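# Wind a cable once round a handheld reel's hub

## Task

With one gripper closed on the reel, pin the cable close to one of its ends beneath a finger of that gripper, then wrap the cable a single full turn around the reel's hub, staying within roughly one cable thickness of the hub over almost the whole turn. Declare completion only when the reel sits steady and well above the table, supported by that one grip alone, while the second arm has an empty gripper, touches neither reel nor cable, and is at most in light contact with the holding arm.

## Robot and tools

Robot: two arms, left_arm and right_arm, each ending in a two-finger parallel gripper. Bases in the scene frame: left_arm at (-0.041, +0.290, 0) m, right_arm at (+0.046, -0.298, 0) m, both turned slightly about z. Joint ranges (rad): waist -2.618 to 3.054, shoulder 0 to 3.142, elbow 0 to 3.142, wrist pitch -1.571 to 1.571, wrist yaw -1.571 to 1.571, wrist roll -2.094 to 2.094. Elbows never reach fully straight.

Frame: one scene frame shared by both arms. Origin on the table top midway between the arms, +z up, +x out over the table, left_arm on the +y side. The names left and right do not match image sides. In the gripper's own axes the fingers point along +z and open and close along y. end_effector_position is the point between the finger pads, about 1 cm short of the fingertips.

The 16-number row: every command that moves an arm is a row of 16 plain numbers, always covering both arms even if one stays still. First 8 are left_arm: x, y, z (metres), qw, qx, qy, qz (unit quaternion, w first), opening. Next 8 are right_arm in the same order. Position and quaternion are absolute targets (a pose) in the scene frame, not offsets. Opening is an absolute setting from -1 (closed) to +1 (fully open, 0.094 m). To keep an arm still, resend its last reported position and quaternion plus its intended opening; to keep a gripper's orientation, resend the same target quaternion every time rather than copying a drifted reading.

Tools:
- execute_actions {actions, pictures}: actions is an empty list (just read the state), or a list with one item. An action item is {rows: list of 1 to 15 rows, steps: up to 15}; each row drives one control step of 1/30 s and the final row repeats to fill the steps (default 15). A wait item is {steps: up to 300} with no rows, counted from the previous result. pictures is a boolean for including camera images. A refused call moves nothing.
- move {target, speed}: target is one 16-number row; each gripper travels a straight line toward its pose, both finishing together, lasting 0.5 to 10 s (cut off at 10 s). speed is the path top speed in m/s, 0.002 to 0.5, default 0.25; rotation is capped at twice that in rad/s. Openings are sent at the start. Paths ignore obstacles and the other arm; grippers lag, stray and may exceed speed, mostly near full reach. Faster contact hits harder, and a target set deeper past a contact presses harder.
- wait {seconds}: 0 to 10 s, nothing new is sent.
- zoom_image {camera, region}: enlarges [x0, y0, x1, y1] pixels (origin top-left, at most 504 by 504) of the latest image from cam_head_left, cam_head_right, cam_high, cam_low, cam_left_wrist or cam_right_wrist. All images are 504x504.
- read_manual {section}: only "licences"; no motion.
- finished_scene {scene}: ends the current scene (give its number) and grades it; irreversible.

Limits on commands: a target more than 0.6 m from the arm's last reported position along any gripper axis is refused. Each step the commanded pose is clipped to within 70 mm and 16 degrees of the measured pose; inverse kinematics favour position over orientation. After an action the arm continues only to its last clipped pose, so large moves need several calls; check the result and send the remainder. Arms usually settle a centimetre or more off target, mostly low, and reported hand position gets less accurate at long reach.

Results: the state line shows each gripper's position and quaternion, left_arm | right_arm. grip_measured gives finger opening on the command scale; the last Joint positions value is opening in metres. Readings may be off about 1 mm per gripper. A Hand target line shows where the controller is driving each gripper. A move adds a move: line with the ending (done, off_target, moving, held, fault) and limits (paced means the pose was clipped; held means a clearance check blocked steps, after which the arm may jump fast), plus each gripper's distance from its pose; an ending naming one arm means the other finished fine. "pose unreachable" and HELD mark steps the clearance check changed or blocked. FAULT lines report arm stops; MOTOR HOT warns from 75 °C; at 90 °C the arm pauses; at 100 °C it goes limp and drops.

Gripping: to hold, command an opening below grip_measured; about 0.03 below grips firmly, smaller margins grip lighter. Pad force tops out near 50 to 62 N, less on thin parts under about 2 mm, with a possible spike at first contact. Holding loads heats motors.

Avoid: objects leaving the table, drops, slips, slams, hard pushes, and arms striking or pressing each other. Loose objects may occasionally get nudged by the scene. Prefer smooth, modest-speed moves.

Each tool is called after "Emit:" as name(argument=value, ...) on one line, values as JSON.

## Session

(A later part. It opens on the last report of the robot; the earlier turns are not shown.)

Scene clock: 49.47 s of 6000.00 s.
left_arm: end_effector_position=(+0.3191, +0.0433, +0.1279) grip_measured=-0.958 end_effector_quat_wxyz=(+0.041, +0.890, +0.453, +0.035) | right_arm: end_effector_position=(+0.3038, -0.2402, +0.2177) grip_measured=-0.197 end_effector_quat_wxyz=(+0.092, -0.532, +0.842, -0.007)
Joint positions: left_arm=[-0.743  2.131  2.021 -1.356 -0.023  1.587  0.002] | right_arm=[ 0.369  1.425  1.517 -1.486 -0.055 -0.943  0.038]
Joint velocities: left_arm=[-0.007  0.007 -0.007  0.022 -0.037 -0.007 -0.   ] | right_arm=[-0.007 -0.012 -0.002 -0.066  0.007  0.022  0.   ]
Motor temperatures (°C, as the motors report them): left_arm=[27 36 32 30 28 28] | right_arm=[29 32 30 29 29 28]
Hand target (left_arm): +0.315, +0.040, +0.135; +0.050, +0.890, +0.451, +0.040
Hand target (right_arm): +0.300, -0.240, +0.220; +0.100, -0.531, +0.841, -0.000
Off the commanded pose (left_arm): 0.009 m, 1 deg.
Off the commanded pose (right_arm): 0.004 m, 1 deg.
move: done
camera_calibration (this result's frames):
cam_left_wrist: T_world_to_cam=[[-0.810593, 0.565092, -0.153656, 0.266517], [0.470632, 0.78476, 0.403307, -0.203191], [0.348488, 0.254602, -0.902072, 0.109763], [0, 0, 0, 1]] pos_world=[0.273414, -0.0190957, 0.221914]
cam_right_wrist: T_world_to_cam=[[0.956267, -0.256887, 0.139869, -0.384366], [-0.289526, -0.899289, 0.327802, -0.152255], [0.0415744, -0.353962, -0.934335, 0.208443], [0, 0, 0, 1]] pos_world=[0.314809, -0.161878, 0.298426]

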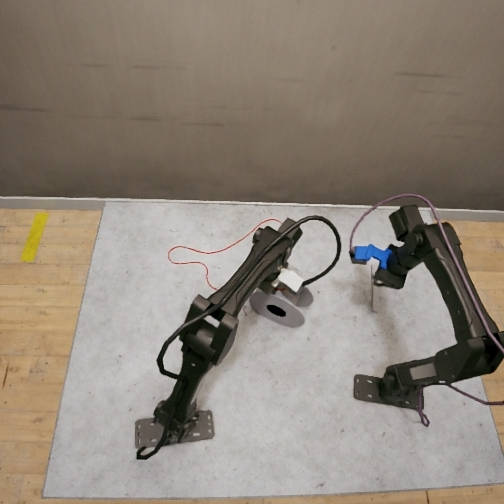

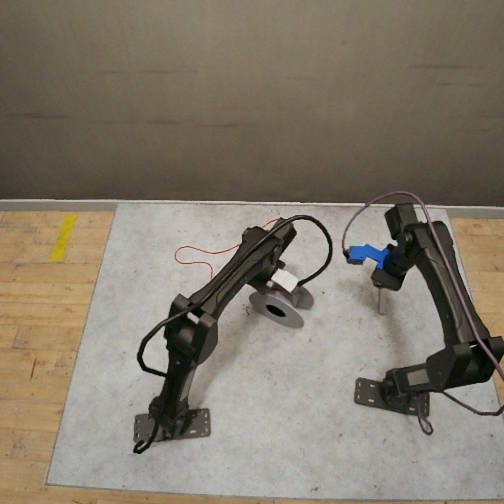

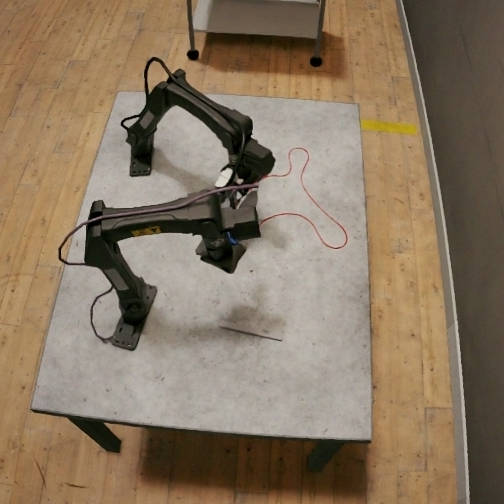

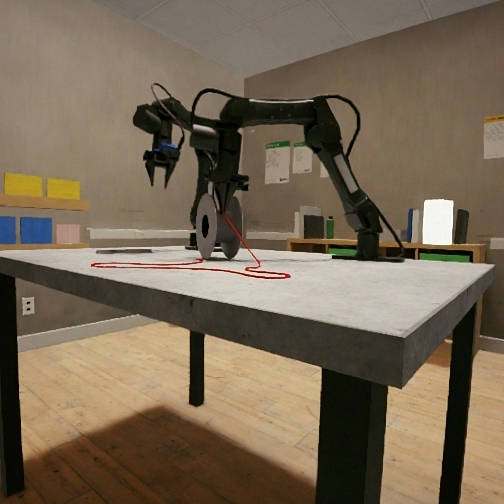

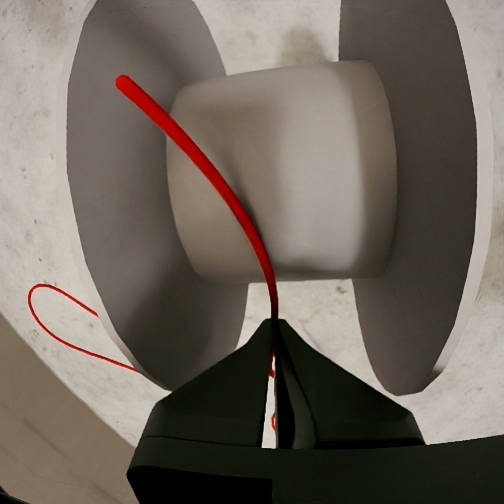

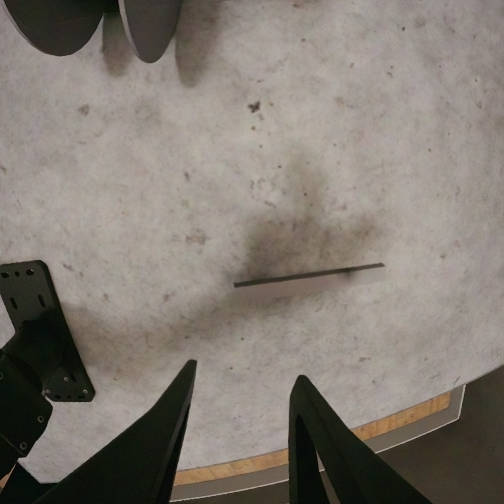

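Release slightly and lift away.

Emit:
move(target=[0.319,0.043,0.132,0.05,0.89,0.45,0.04,-0.8,0.30,-0.24,0.22,0.1,-0.53,0.84,0,-0.2], speed=0.06)

Emit:
move(target=[0.319,0.043,0.2,0.05,0.89,0.45,0.04,-0.8,0.30,-0.24,0.22,0.1,-0.53,0.84,0,0.2], speed=0.1)

Emit:
move(target=[0.25,0.3,0.2,0.05,0.7,0.7,0,0,0.315,-0.01,0.22,0.08,-0.54,0.84,0,0.2])

Scene clock: 54.17 s of 6000.00 s.
left_arm: end_effector_position=(+0.3214, +0.0417, +0.1282) grip_measured=-0.803 end_effector_quat_wxyz=(+0.045, +0.890, +0.453, +0.037) | right_arm: end_effector_position=(+0.3038, -0.2402, +0.2177) grip_measured=-0.197 end_effector_quat_wxyz=(+0.092, -0.532, +0.842, -0.007)
Joint positions: left_arm=[-0.743  2.131  2.021 -1.345 -0.023  1.588  0.009] | right_arm=[ 0.369  1.425  1.517 -1.486 -0.055 -0.943  0.038]
Joint velocities: left_arm=[-0.007 -0.007 -0.012 -0.007 -0.007  0.081  0.   ] | right_arm=[-0.002 -0.032  0.012  0.037 -0.022  0.051  0.   ]
Motor temperatures (°C, as the motors report them): left_arm=[27 36 32 30 28 28] | right_arm=[29 32 30 29 29 28]
Hand target (left_arm): +0.319, +0.043, +0.132; +0.050, +0.891, +0.450, +0.040
Hand target (right_arm): +0.300, -0.240, +0.220; +0.100, -0.531, +0.841, -0.000
Off the commanded pose (left_arm): 0.005 m, 1 deg.
Off the commanded pose (right_arm): 0.004 m, 1 deg.
move: done
camera_calibration (this result's frames):
cam_left_wrist: T_world_to_cam=[[-0.808719, 0.564706, -0.16456, 0.270075], [0.467568, 0.786937, 0.402629, -0.20215], [0.356866, 0.248671, -0.90045, 0.107001], [0, 0, 0, 1]] pos_world=[0.274749, -0.0200421, 0.222184]
cam_right_wrist: T_world_to_cam=[[0.956267, -0.256887, 0.139869, -0.384366], [-0.289526, -0.899289, 0.327802, -0.152255], [0.0415744, -0.353962, -0.934335, 0.208443], [0, 0, 0, 1]] pos_world=[0.314809, -0.161878, 0.298426]

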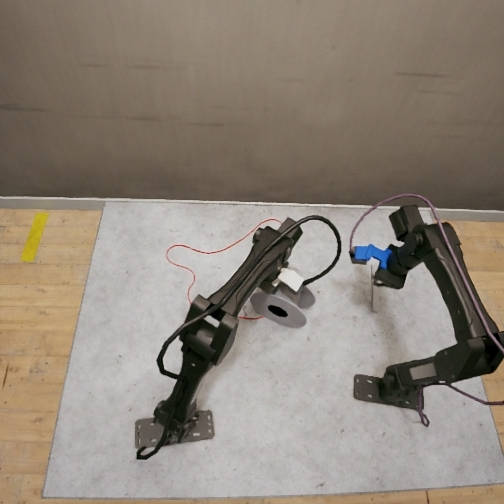

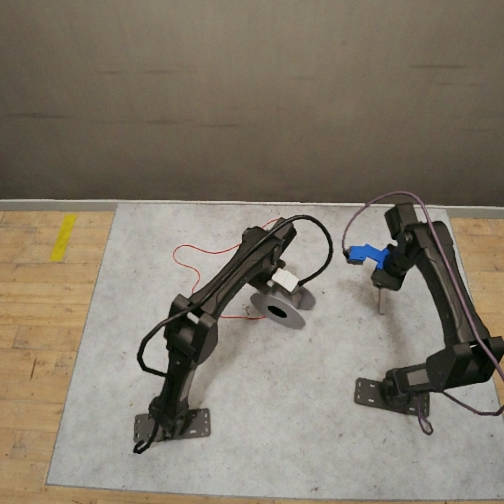

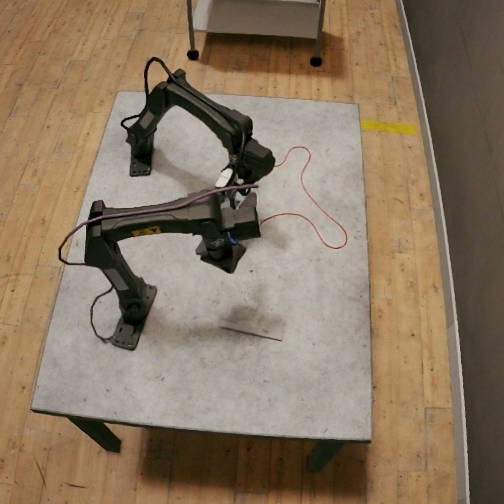

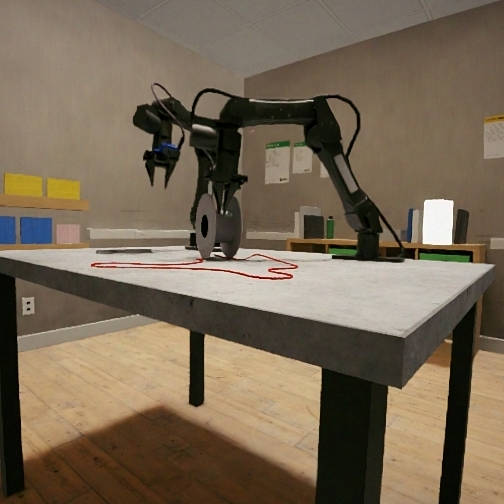

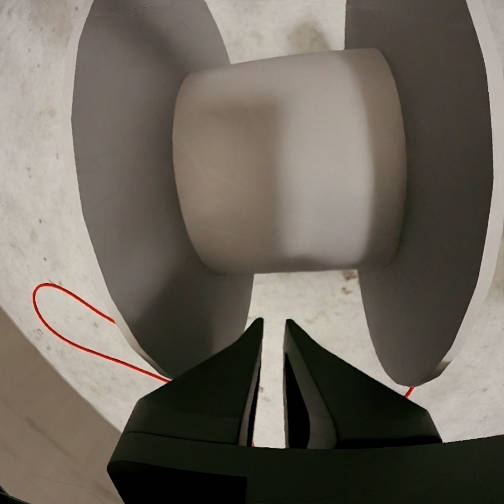

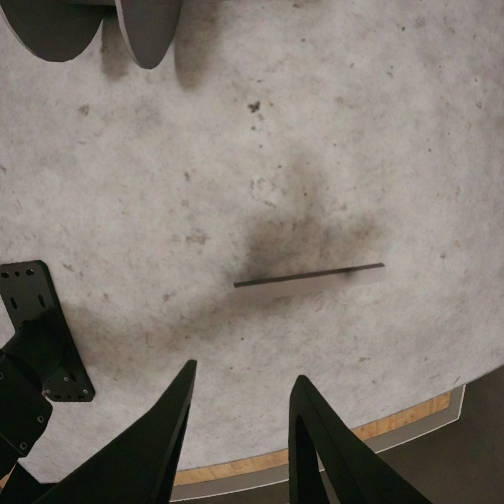

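Scene clock: 55.27 s of 6000.00 s.
left_arm: end_effector_position=(+0.3198, +0.0428, +0.1875) grip_measured=-0.803 end_effector_quat_wxyz=(+0.063, +0.889, +0.452, +0.047) | right_arm: end_effector_position=(+0.3038, -0.2402, +0.2177) grip_measured=+0.197 end_effector_quat_wxyz=(+0.092, -0.532, +0.842, -0.007)
Joint positions: left_arm=[-0.743  2.15   2.29  -1.556 -0.023  1.59   0.009] | right_arm=[ 0.369  1.425  1.517 -1.486 -0.055 -0.943  0.056]
Joint velocities: left_arm=[ 0.007 -0.002 -0.027  0.022 -0.007 -0.022  0.   ] | right_arm=[-0.012 -0.002 -0.012 -0.007  0.037  0.007 -0.   ]
Motor temperatures (°C, as the motors report them): left_arm=[27 36 32 30 28 28] | right_arm=[29 32 30 29 29 28]
Hand target (left_arm): +0.319, +0.043, +0.199; +0.072, +0.889, +0.449, +0.052
Hand target (right_arm): +0.300, -0.240, +0.220; +0.100, -0.531, +0.841, -0.000
Off the commanded pose (left_arm): 0.013 m, 2 deg.
Off the commanded pose (right_arm): 0.004 m, 1 deg.
joint sent to its limit (left arm) — the command would take joint 4 (wrist pitch) past its lower limit, so that joint was sent only as far as its limit.
move: off_target (left_arm)
camera_calibration (this result's frames):
cam_left_wrist: T_world_to_cam=[[-0.801724, 0.562116, -0.203136, 0.283065], [0.45612, 0.795038, 0.399836, -0.222333], [0.386255, 0.227904, -0.893793, 0.150949], [0, 0, 0, 1]] pos_world=[0.270046, -0.0167542, 0.281315]
cam_right_wrist: T_world_to_cam=[[0.956267, -0.256887, 0.139869, -0.384366], [-0.289526, -0.899289, 0.327802, -0.152255], [0.0415744, -0.353962, -0.934335, 0.208443], [0, 0, 0, 1]] pos_world=[0.314809, -0.161878, 0.298426]

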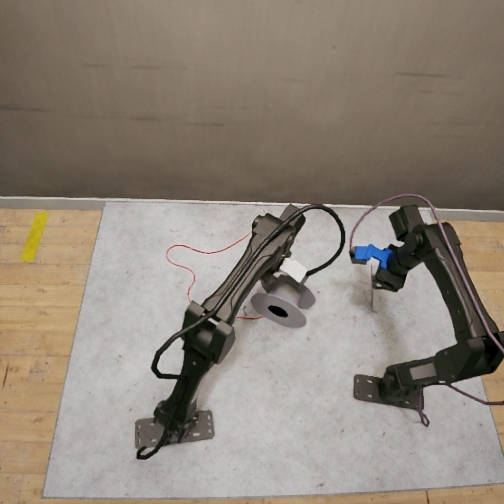

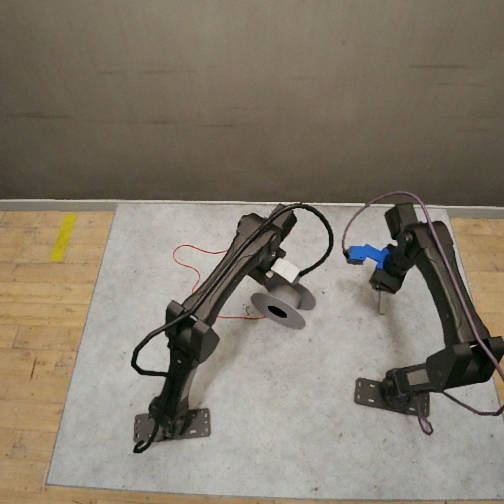

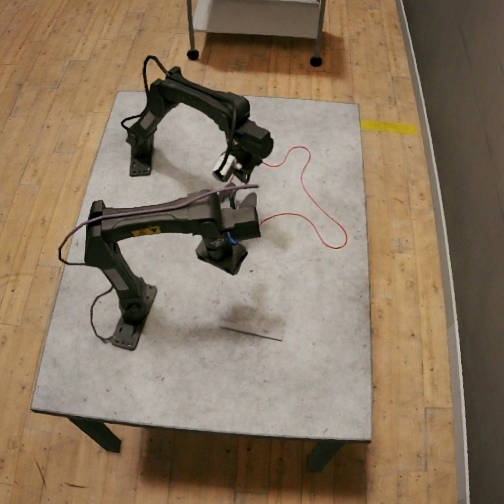

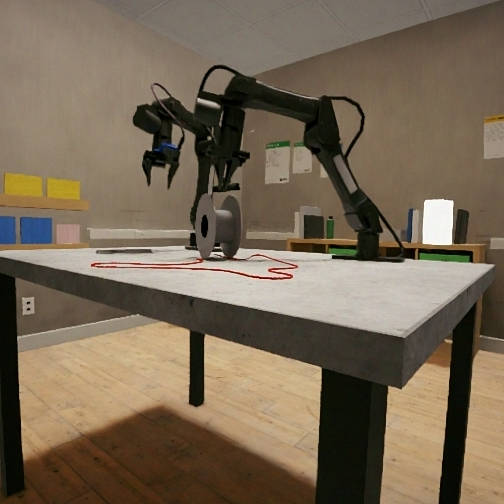

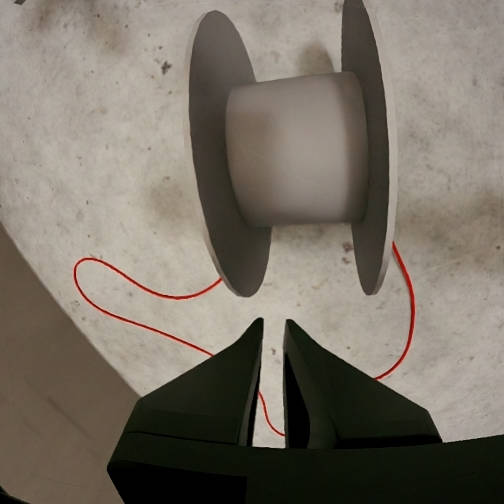

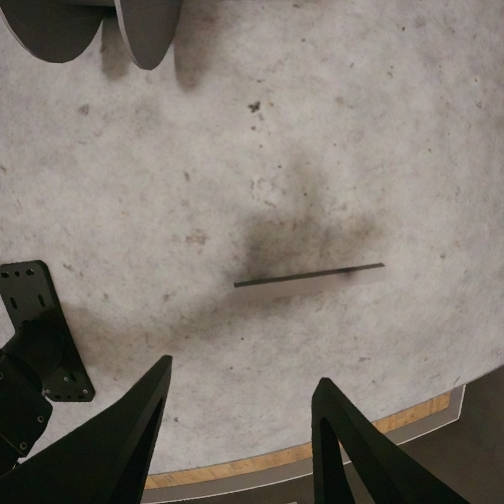

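Scene clock: 57.07 s of 6000.00 s.
left_arm: end_effector_position=(+0.2665, +0.3040, +0.1993) grip_measured=-0.003 end_effector_quat_wxyz=(+0.053, +0.704, +0.708, +0.010) | right_arm: end_effector_position=(+0.3138, -0.0090, +0.2191) grip_measured=+0.197 end_effector_quat_wxyz=(+0.092, -0.542, +0.835, +0.015)
Joint positions: left_arm=[-0.048  1.657  1.676 -1.506  0.068  1.644  0.047] | right_arm=[ 1.018  1.941  2.102 -1.545  0.017 -0.323  0.056]
Joint velocities: left_arm=[-0.002 -0.017  0.007 -0.037  0.081  0.037  0.001] | right_arm=[-0.002 -0.027  0.007 -0.022 -0.037  0.066 -0.   ]
Motor temperatures (°C, as the motors report them): left_arm=[27 36 32 30 28 28] | right_arm=[29 32 30 29 29 28]
Hand target (left_arm): +0.257, +0.302, +0.201; +0.054, +0.706, +0.706, +0.001
Hand target (right_arm): +0.315, -0.009, +0.222; +0.094, -0.538, +0.838, +0.012
Off the commanded pose (left_arm): 0.017 m, 1 deg.
Off the commanded pose (right_arm): 0.002 m, 2 deg.
joint sent to its limit (right arm) — the command would take joint 4 (wrist pitch) past its lower limit, so that joint was sent only as far as its limit.
move: off_target (left_arm)
camera_calibration (this result's frames):
cam_left_wrist: T_world_to_cam=[[-0.989982, -0.0333279, -0.137202, 0.313896], [-0.0766646, 0.9429, 0.324132, -0.298309], [0.118566, 0.331403, -0.93601, 0.170816], [0, 0, 0, 1]] pos_world=[0.267629, 0.235128, 0.299644]
cam_right_wrist: T_world_to_cam=[[0.965756, -0.235257, 0.109404, -0.330863], [-0.25776, -0.918063, 0.301199, 0.0538615], [0.0295804, -0.319085, -0.947264, 0.298032], [0, 0, 0, 1]] pos_world=[0.324601, 0.0667078, 0.302289]

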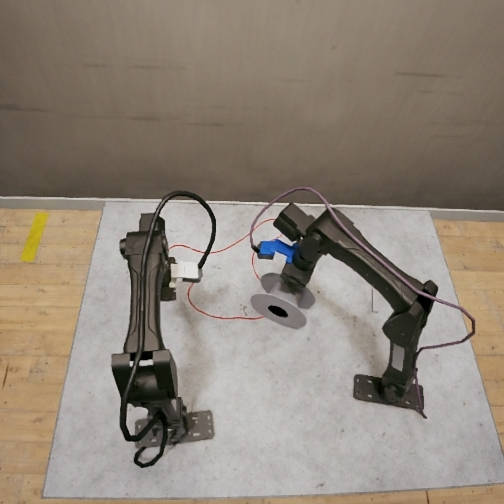

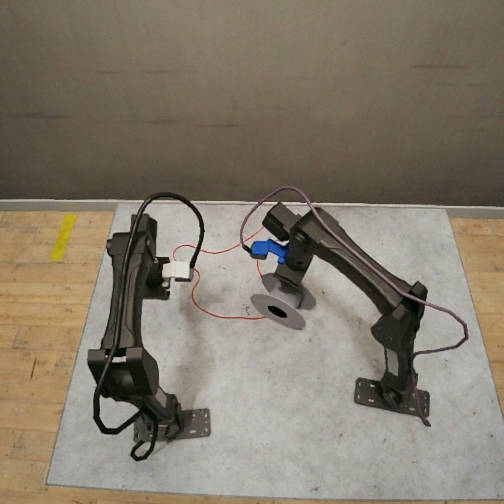

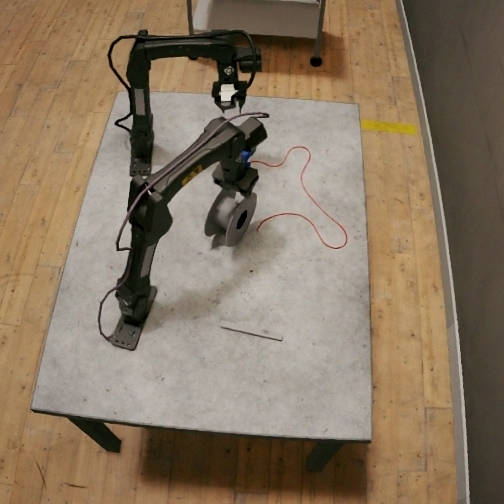

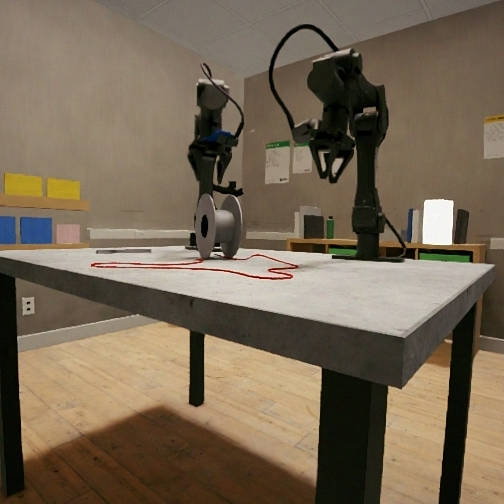

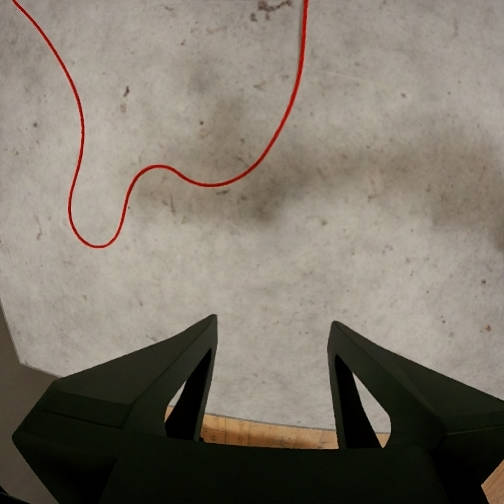

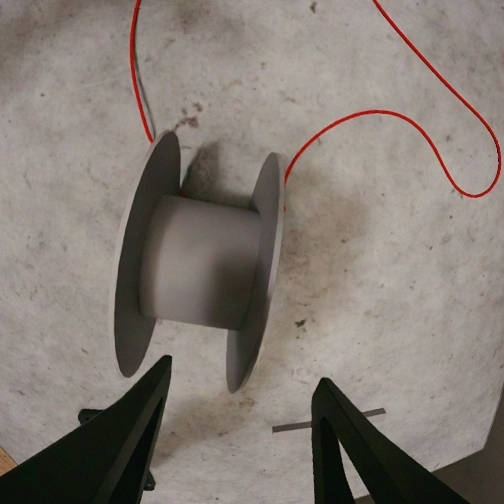

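Emit:
move(target=[0.27,0.22,0.12,0,0,1,0,0,0.33,-0.14,0.22,0.08,-0.54,0.84,0,0.2], speed=0.4)

Emit:
move(target=[0.268,0.18,0.04,0,-0.676,0.737,0,0,0.33,-0.14,0.22,0.08,-0.54,0.84,0,0.2], speed=0.4)

Scene clock: 70.90 s of 6000.00 s.
left_arm: end_effector_position=(+0.2691, +0.2213, +0.1265) grip_measured=-0.003 end_effector_quat_wxyz=(+0.003, -0.001, +1.000, -0.004) | right_arm: end_effector_position=(+0.3324, -0.1399, +0.2170) grip_measured=+0.197 end_effector_quat_wxyz=(+0.072, -0.540, +0.839, -0.012)
Joint positions: left_arm=[-0.348  1.735  1.478 -1.306  0.006 -0.221  0.047] | right_arm=[ 0.699  1.695  1.787 -1.518  0.016 -0.634  0.056]
Joint velocities: left_arm=[-0.007 -0.007 -0.017 -0.037  0.007 -0.022 -0.001] | right_arm=[-0.017  0.007  0.002 -0.007  0.037  0.022  0.001]
Motor temperatures (°C, as the motors report them): left_arm=[27 35 32 30 28 28] | right_arm=[29 33 31 28 29 28]
Hand target (left_arm): +0.268, +0.220, +0.120; -0.002, -0.000, +1.000, +0.001
Hand target (right_arm): +0.330, -0.140, +0.219; +0.079, -0.539, +0.838, -0.004
Off the commanded pose (left_arm): 0.007 m, 1 deg.
Off the commanded pose (right_arm): 0.004 m, 2 deg.
After step 180, 5.17 s passed at rest.
move: done
camera_calibration (this result's frames):
cam_left_wrist: T_world_to_cam=[[0.0247961, -0.998813, -0.0419239, 0.232261], [-0.923859, -0.0389168, 0.380749, 0.241556], [-0.381929, 0.0292906, -0.923727, 0.329773], [0, 0, 0, 1]] pos_world=[0.343355, 0.231727, 0.222385]
cam_right_wrist: T_world_to_cam=[[0.963491, -0.239346, 0.119998, -0.38151], [-0.266998, -0.892301, 0.364019, -0.0678583], [0.0199483, -0.382768, -0.923629, 0.242904], [0, 0, 0, 1]] pos_world=[0.344618, -0.0588869, 0.294835]

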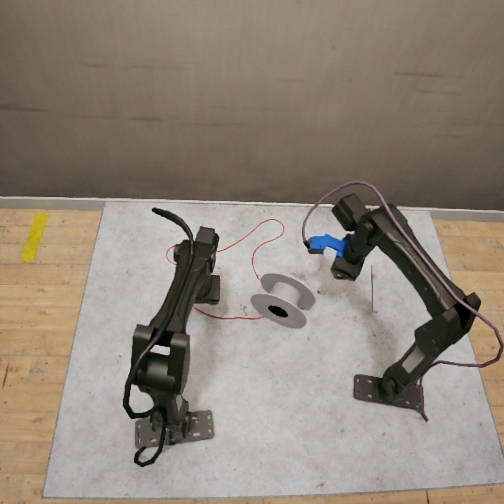

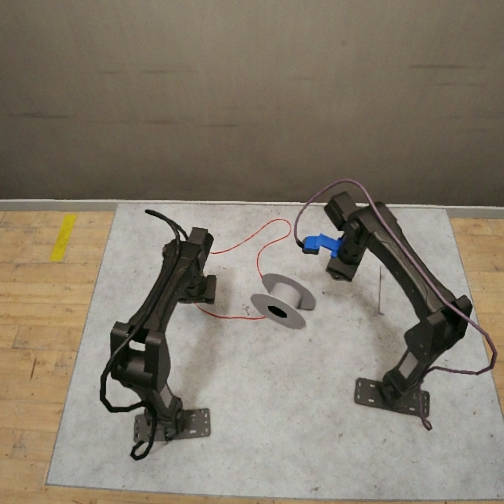

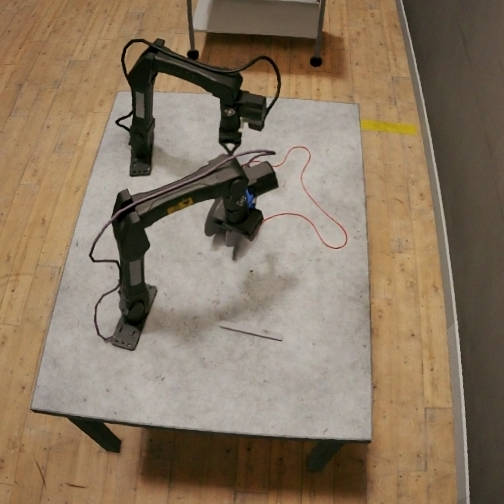

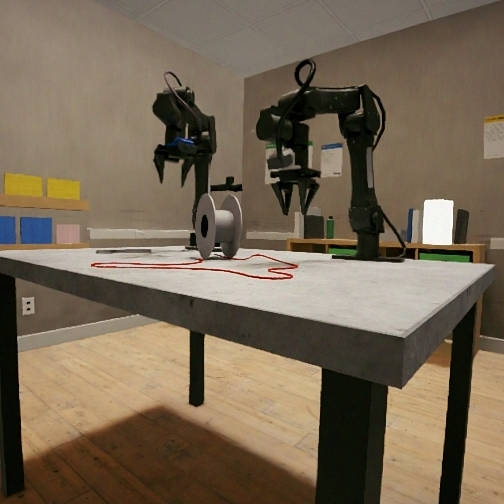

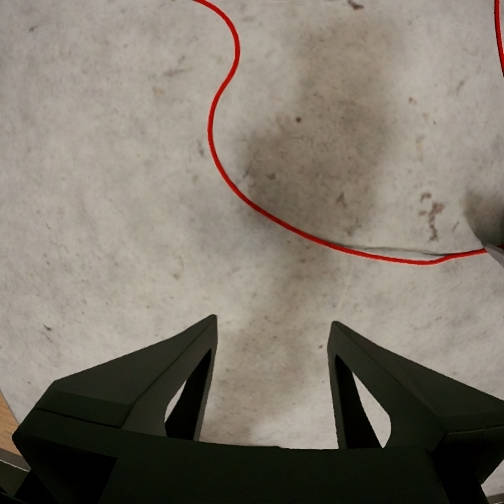

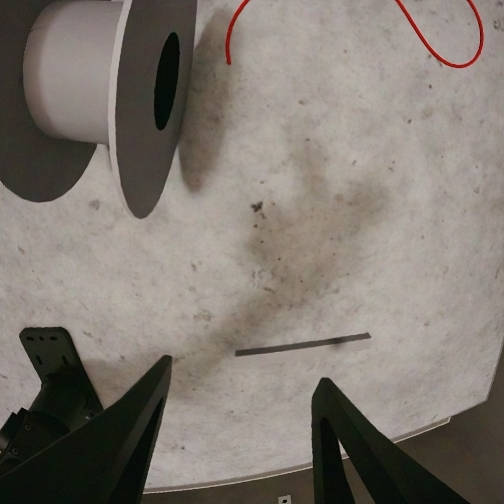

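Scene clock: 73.43 s of 6000.00 s.
left_arm: end_effector_position=(+0.2722, +0.1805, +0.0471) grip_measured=-0.003 end_effector_quat_wxyz=(+0.002, -0.677, +0.736, -0.010) | right_arm: end_effector_position=(+0.3317, -0.1387, +0.2170) grip_measured=+0.197 end_effector_quat_wxyz=(+0.072, -0.541, +0.838, -0.008)
Joint positions: left_arm=[-0.466  1.828  1.272 -0.996  0.006 -1.823  0.047] | right_arm=[ 0.699  1.695  1.787 -1.518  0.008 -0.636  0.056]
Joint velocities: left_arm=[ 0.002 -0.022  0.022  0.037  0.081 -0.007 -0.   ] | right_arm=[-0.012  0.027 -0.007 -0.022  0.095  0.007  0.   ]
Motor temperatures (°C, as the motors report them): left_arm=[27 35 32 30 28 28] | right_arm=[29 33 31 28 29 28]
Hand target (left_arm): +0.267, +0.180, +0.040; +0.000, +0.676, -0.737, -0.001
Hand target (right_arm): +0.330, -0.140, +0.220; +0.080, -0.539, +0.839, -0.000
Off the commanded pose (left_arm): 0.008 m, 1 deg.
Off the commanded pose (right_arm): 0.004 m, 1 deg.
move: done
camera_calibration (this result's frames):
cam_left_wrist: T_world_to_cam=[[0.99744, -0.0631231, -0.0335868, -0.245889], [-0.0446547, -0.916784, 0.396878, 0.191509], [-0.0558441, -0.394362, -0.917257, 0.246195], [0, 0, 0, 1]] pos_world=[0.26756, 0.257142, 0.14156]
cam_right_wrist: T_world_to_cam=[[0.964657, -0.237194, 0.114787, -0.379497], [-0.262919, -0.895518, 0.359057, -0.0676481], [0.0176273, -0.376546, -0.92623, 0.245577], [0, 0, 0, 1]] pos_world=[0.34397, -0.0581234, 0.295312]

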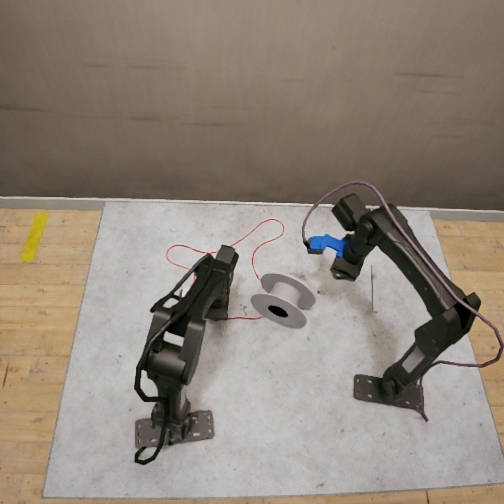

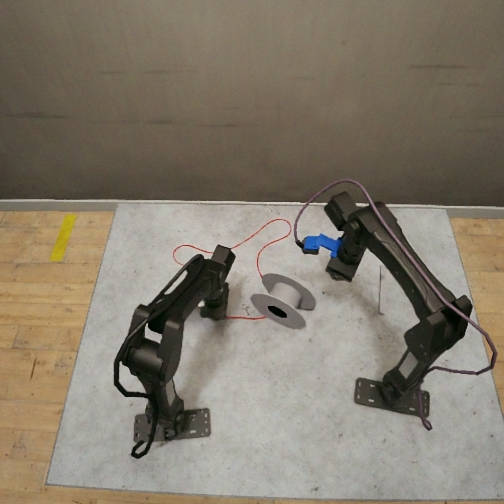

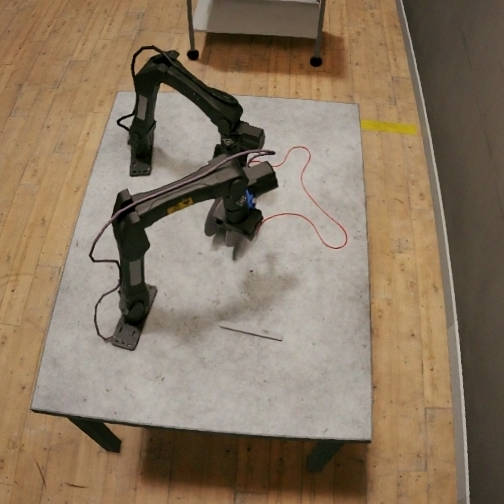

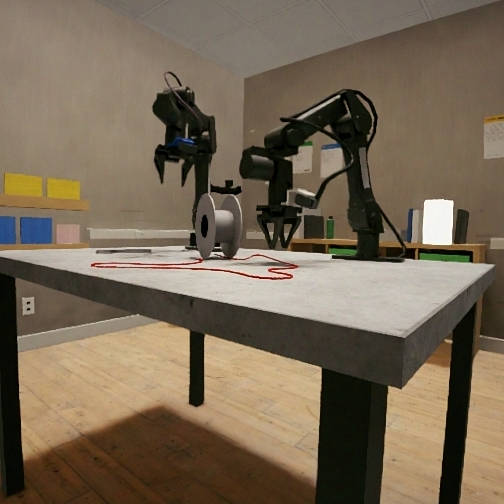

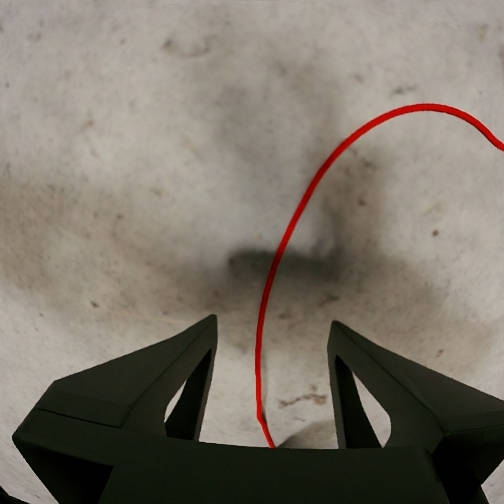

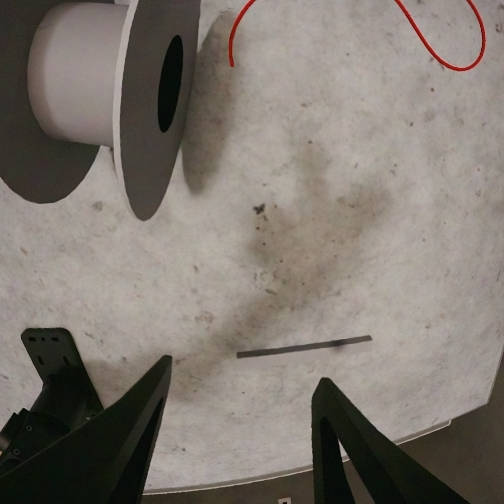

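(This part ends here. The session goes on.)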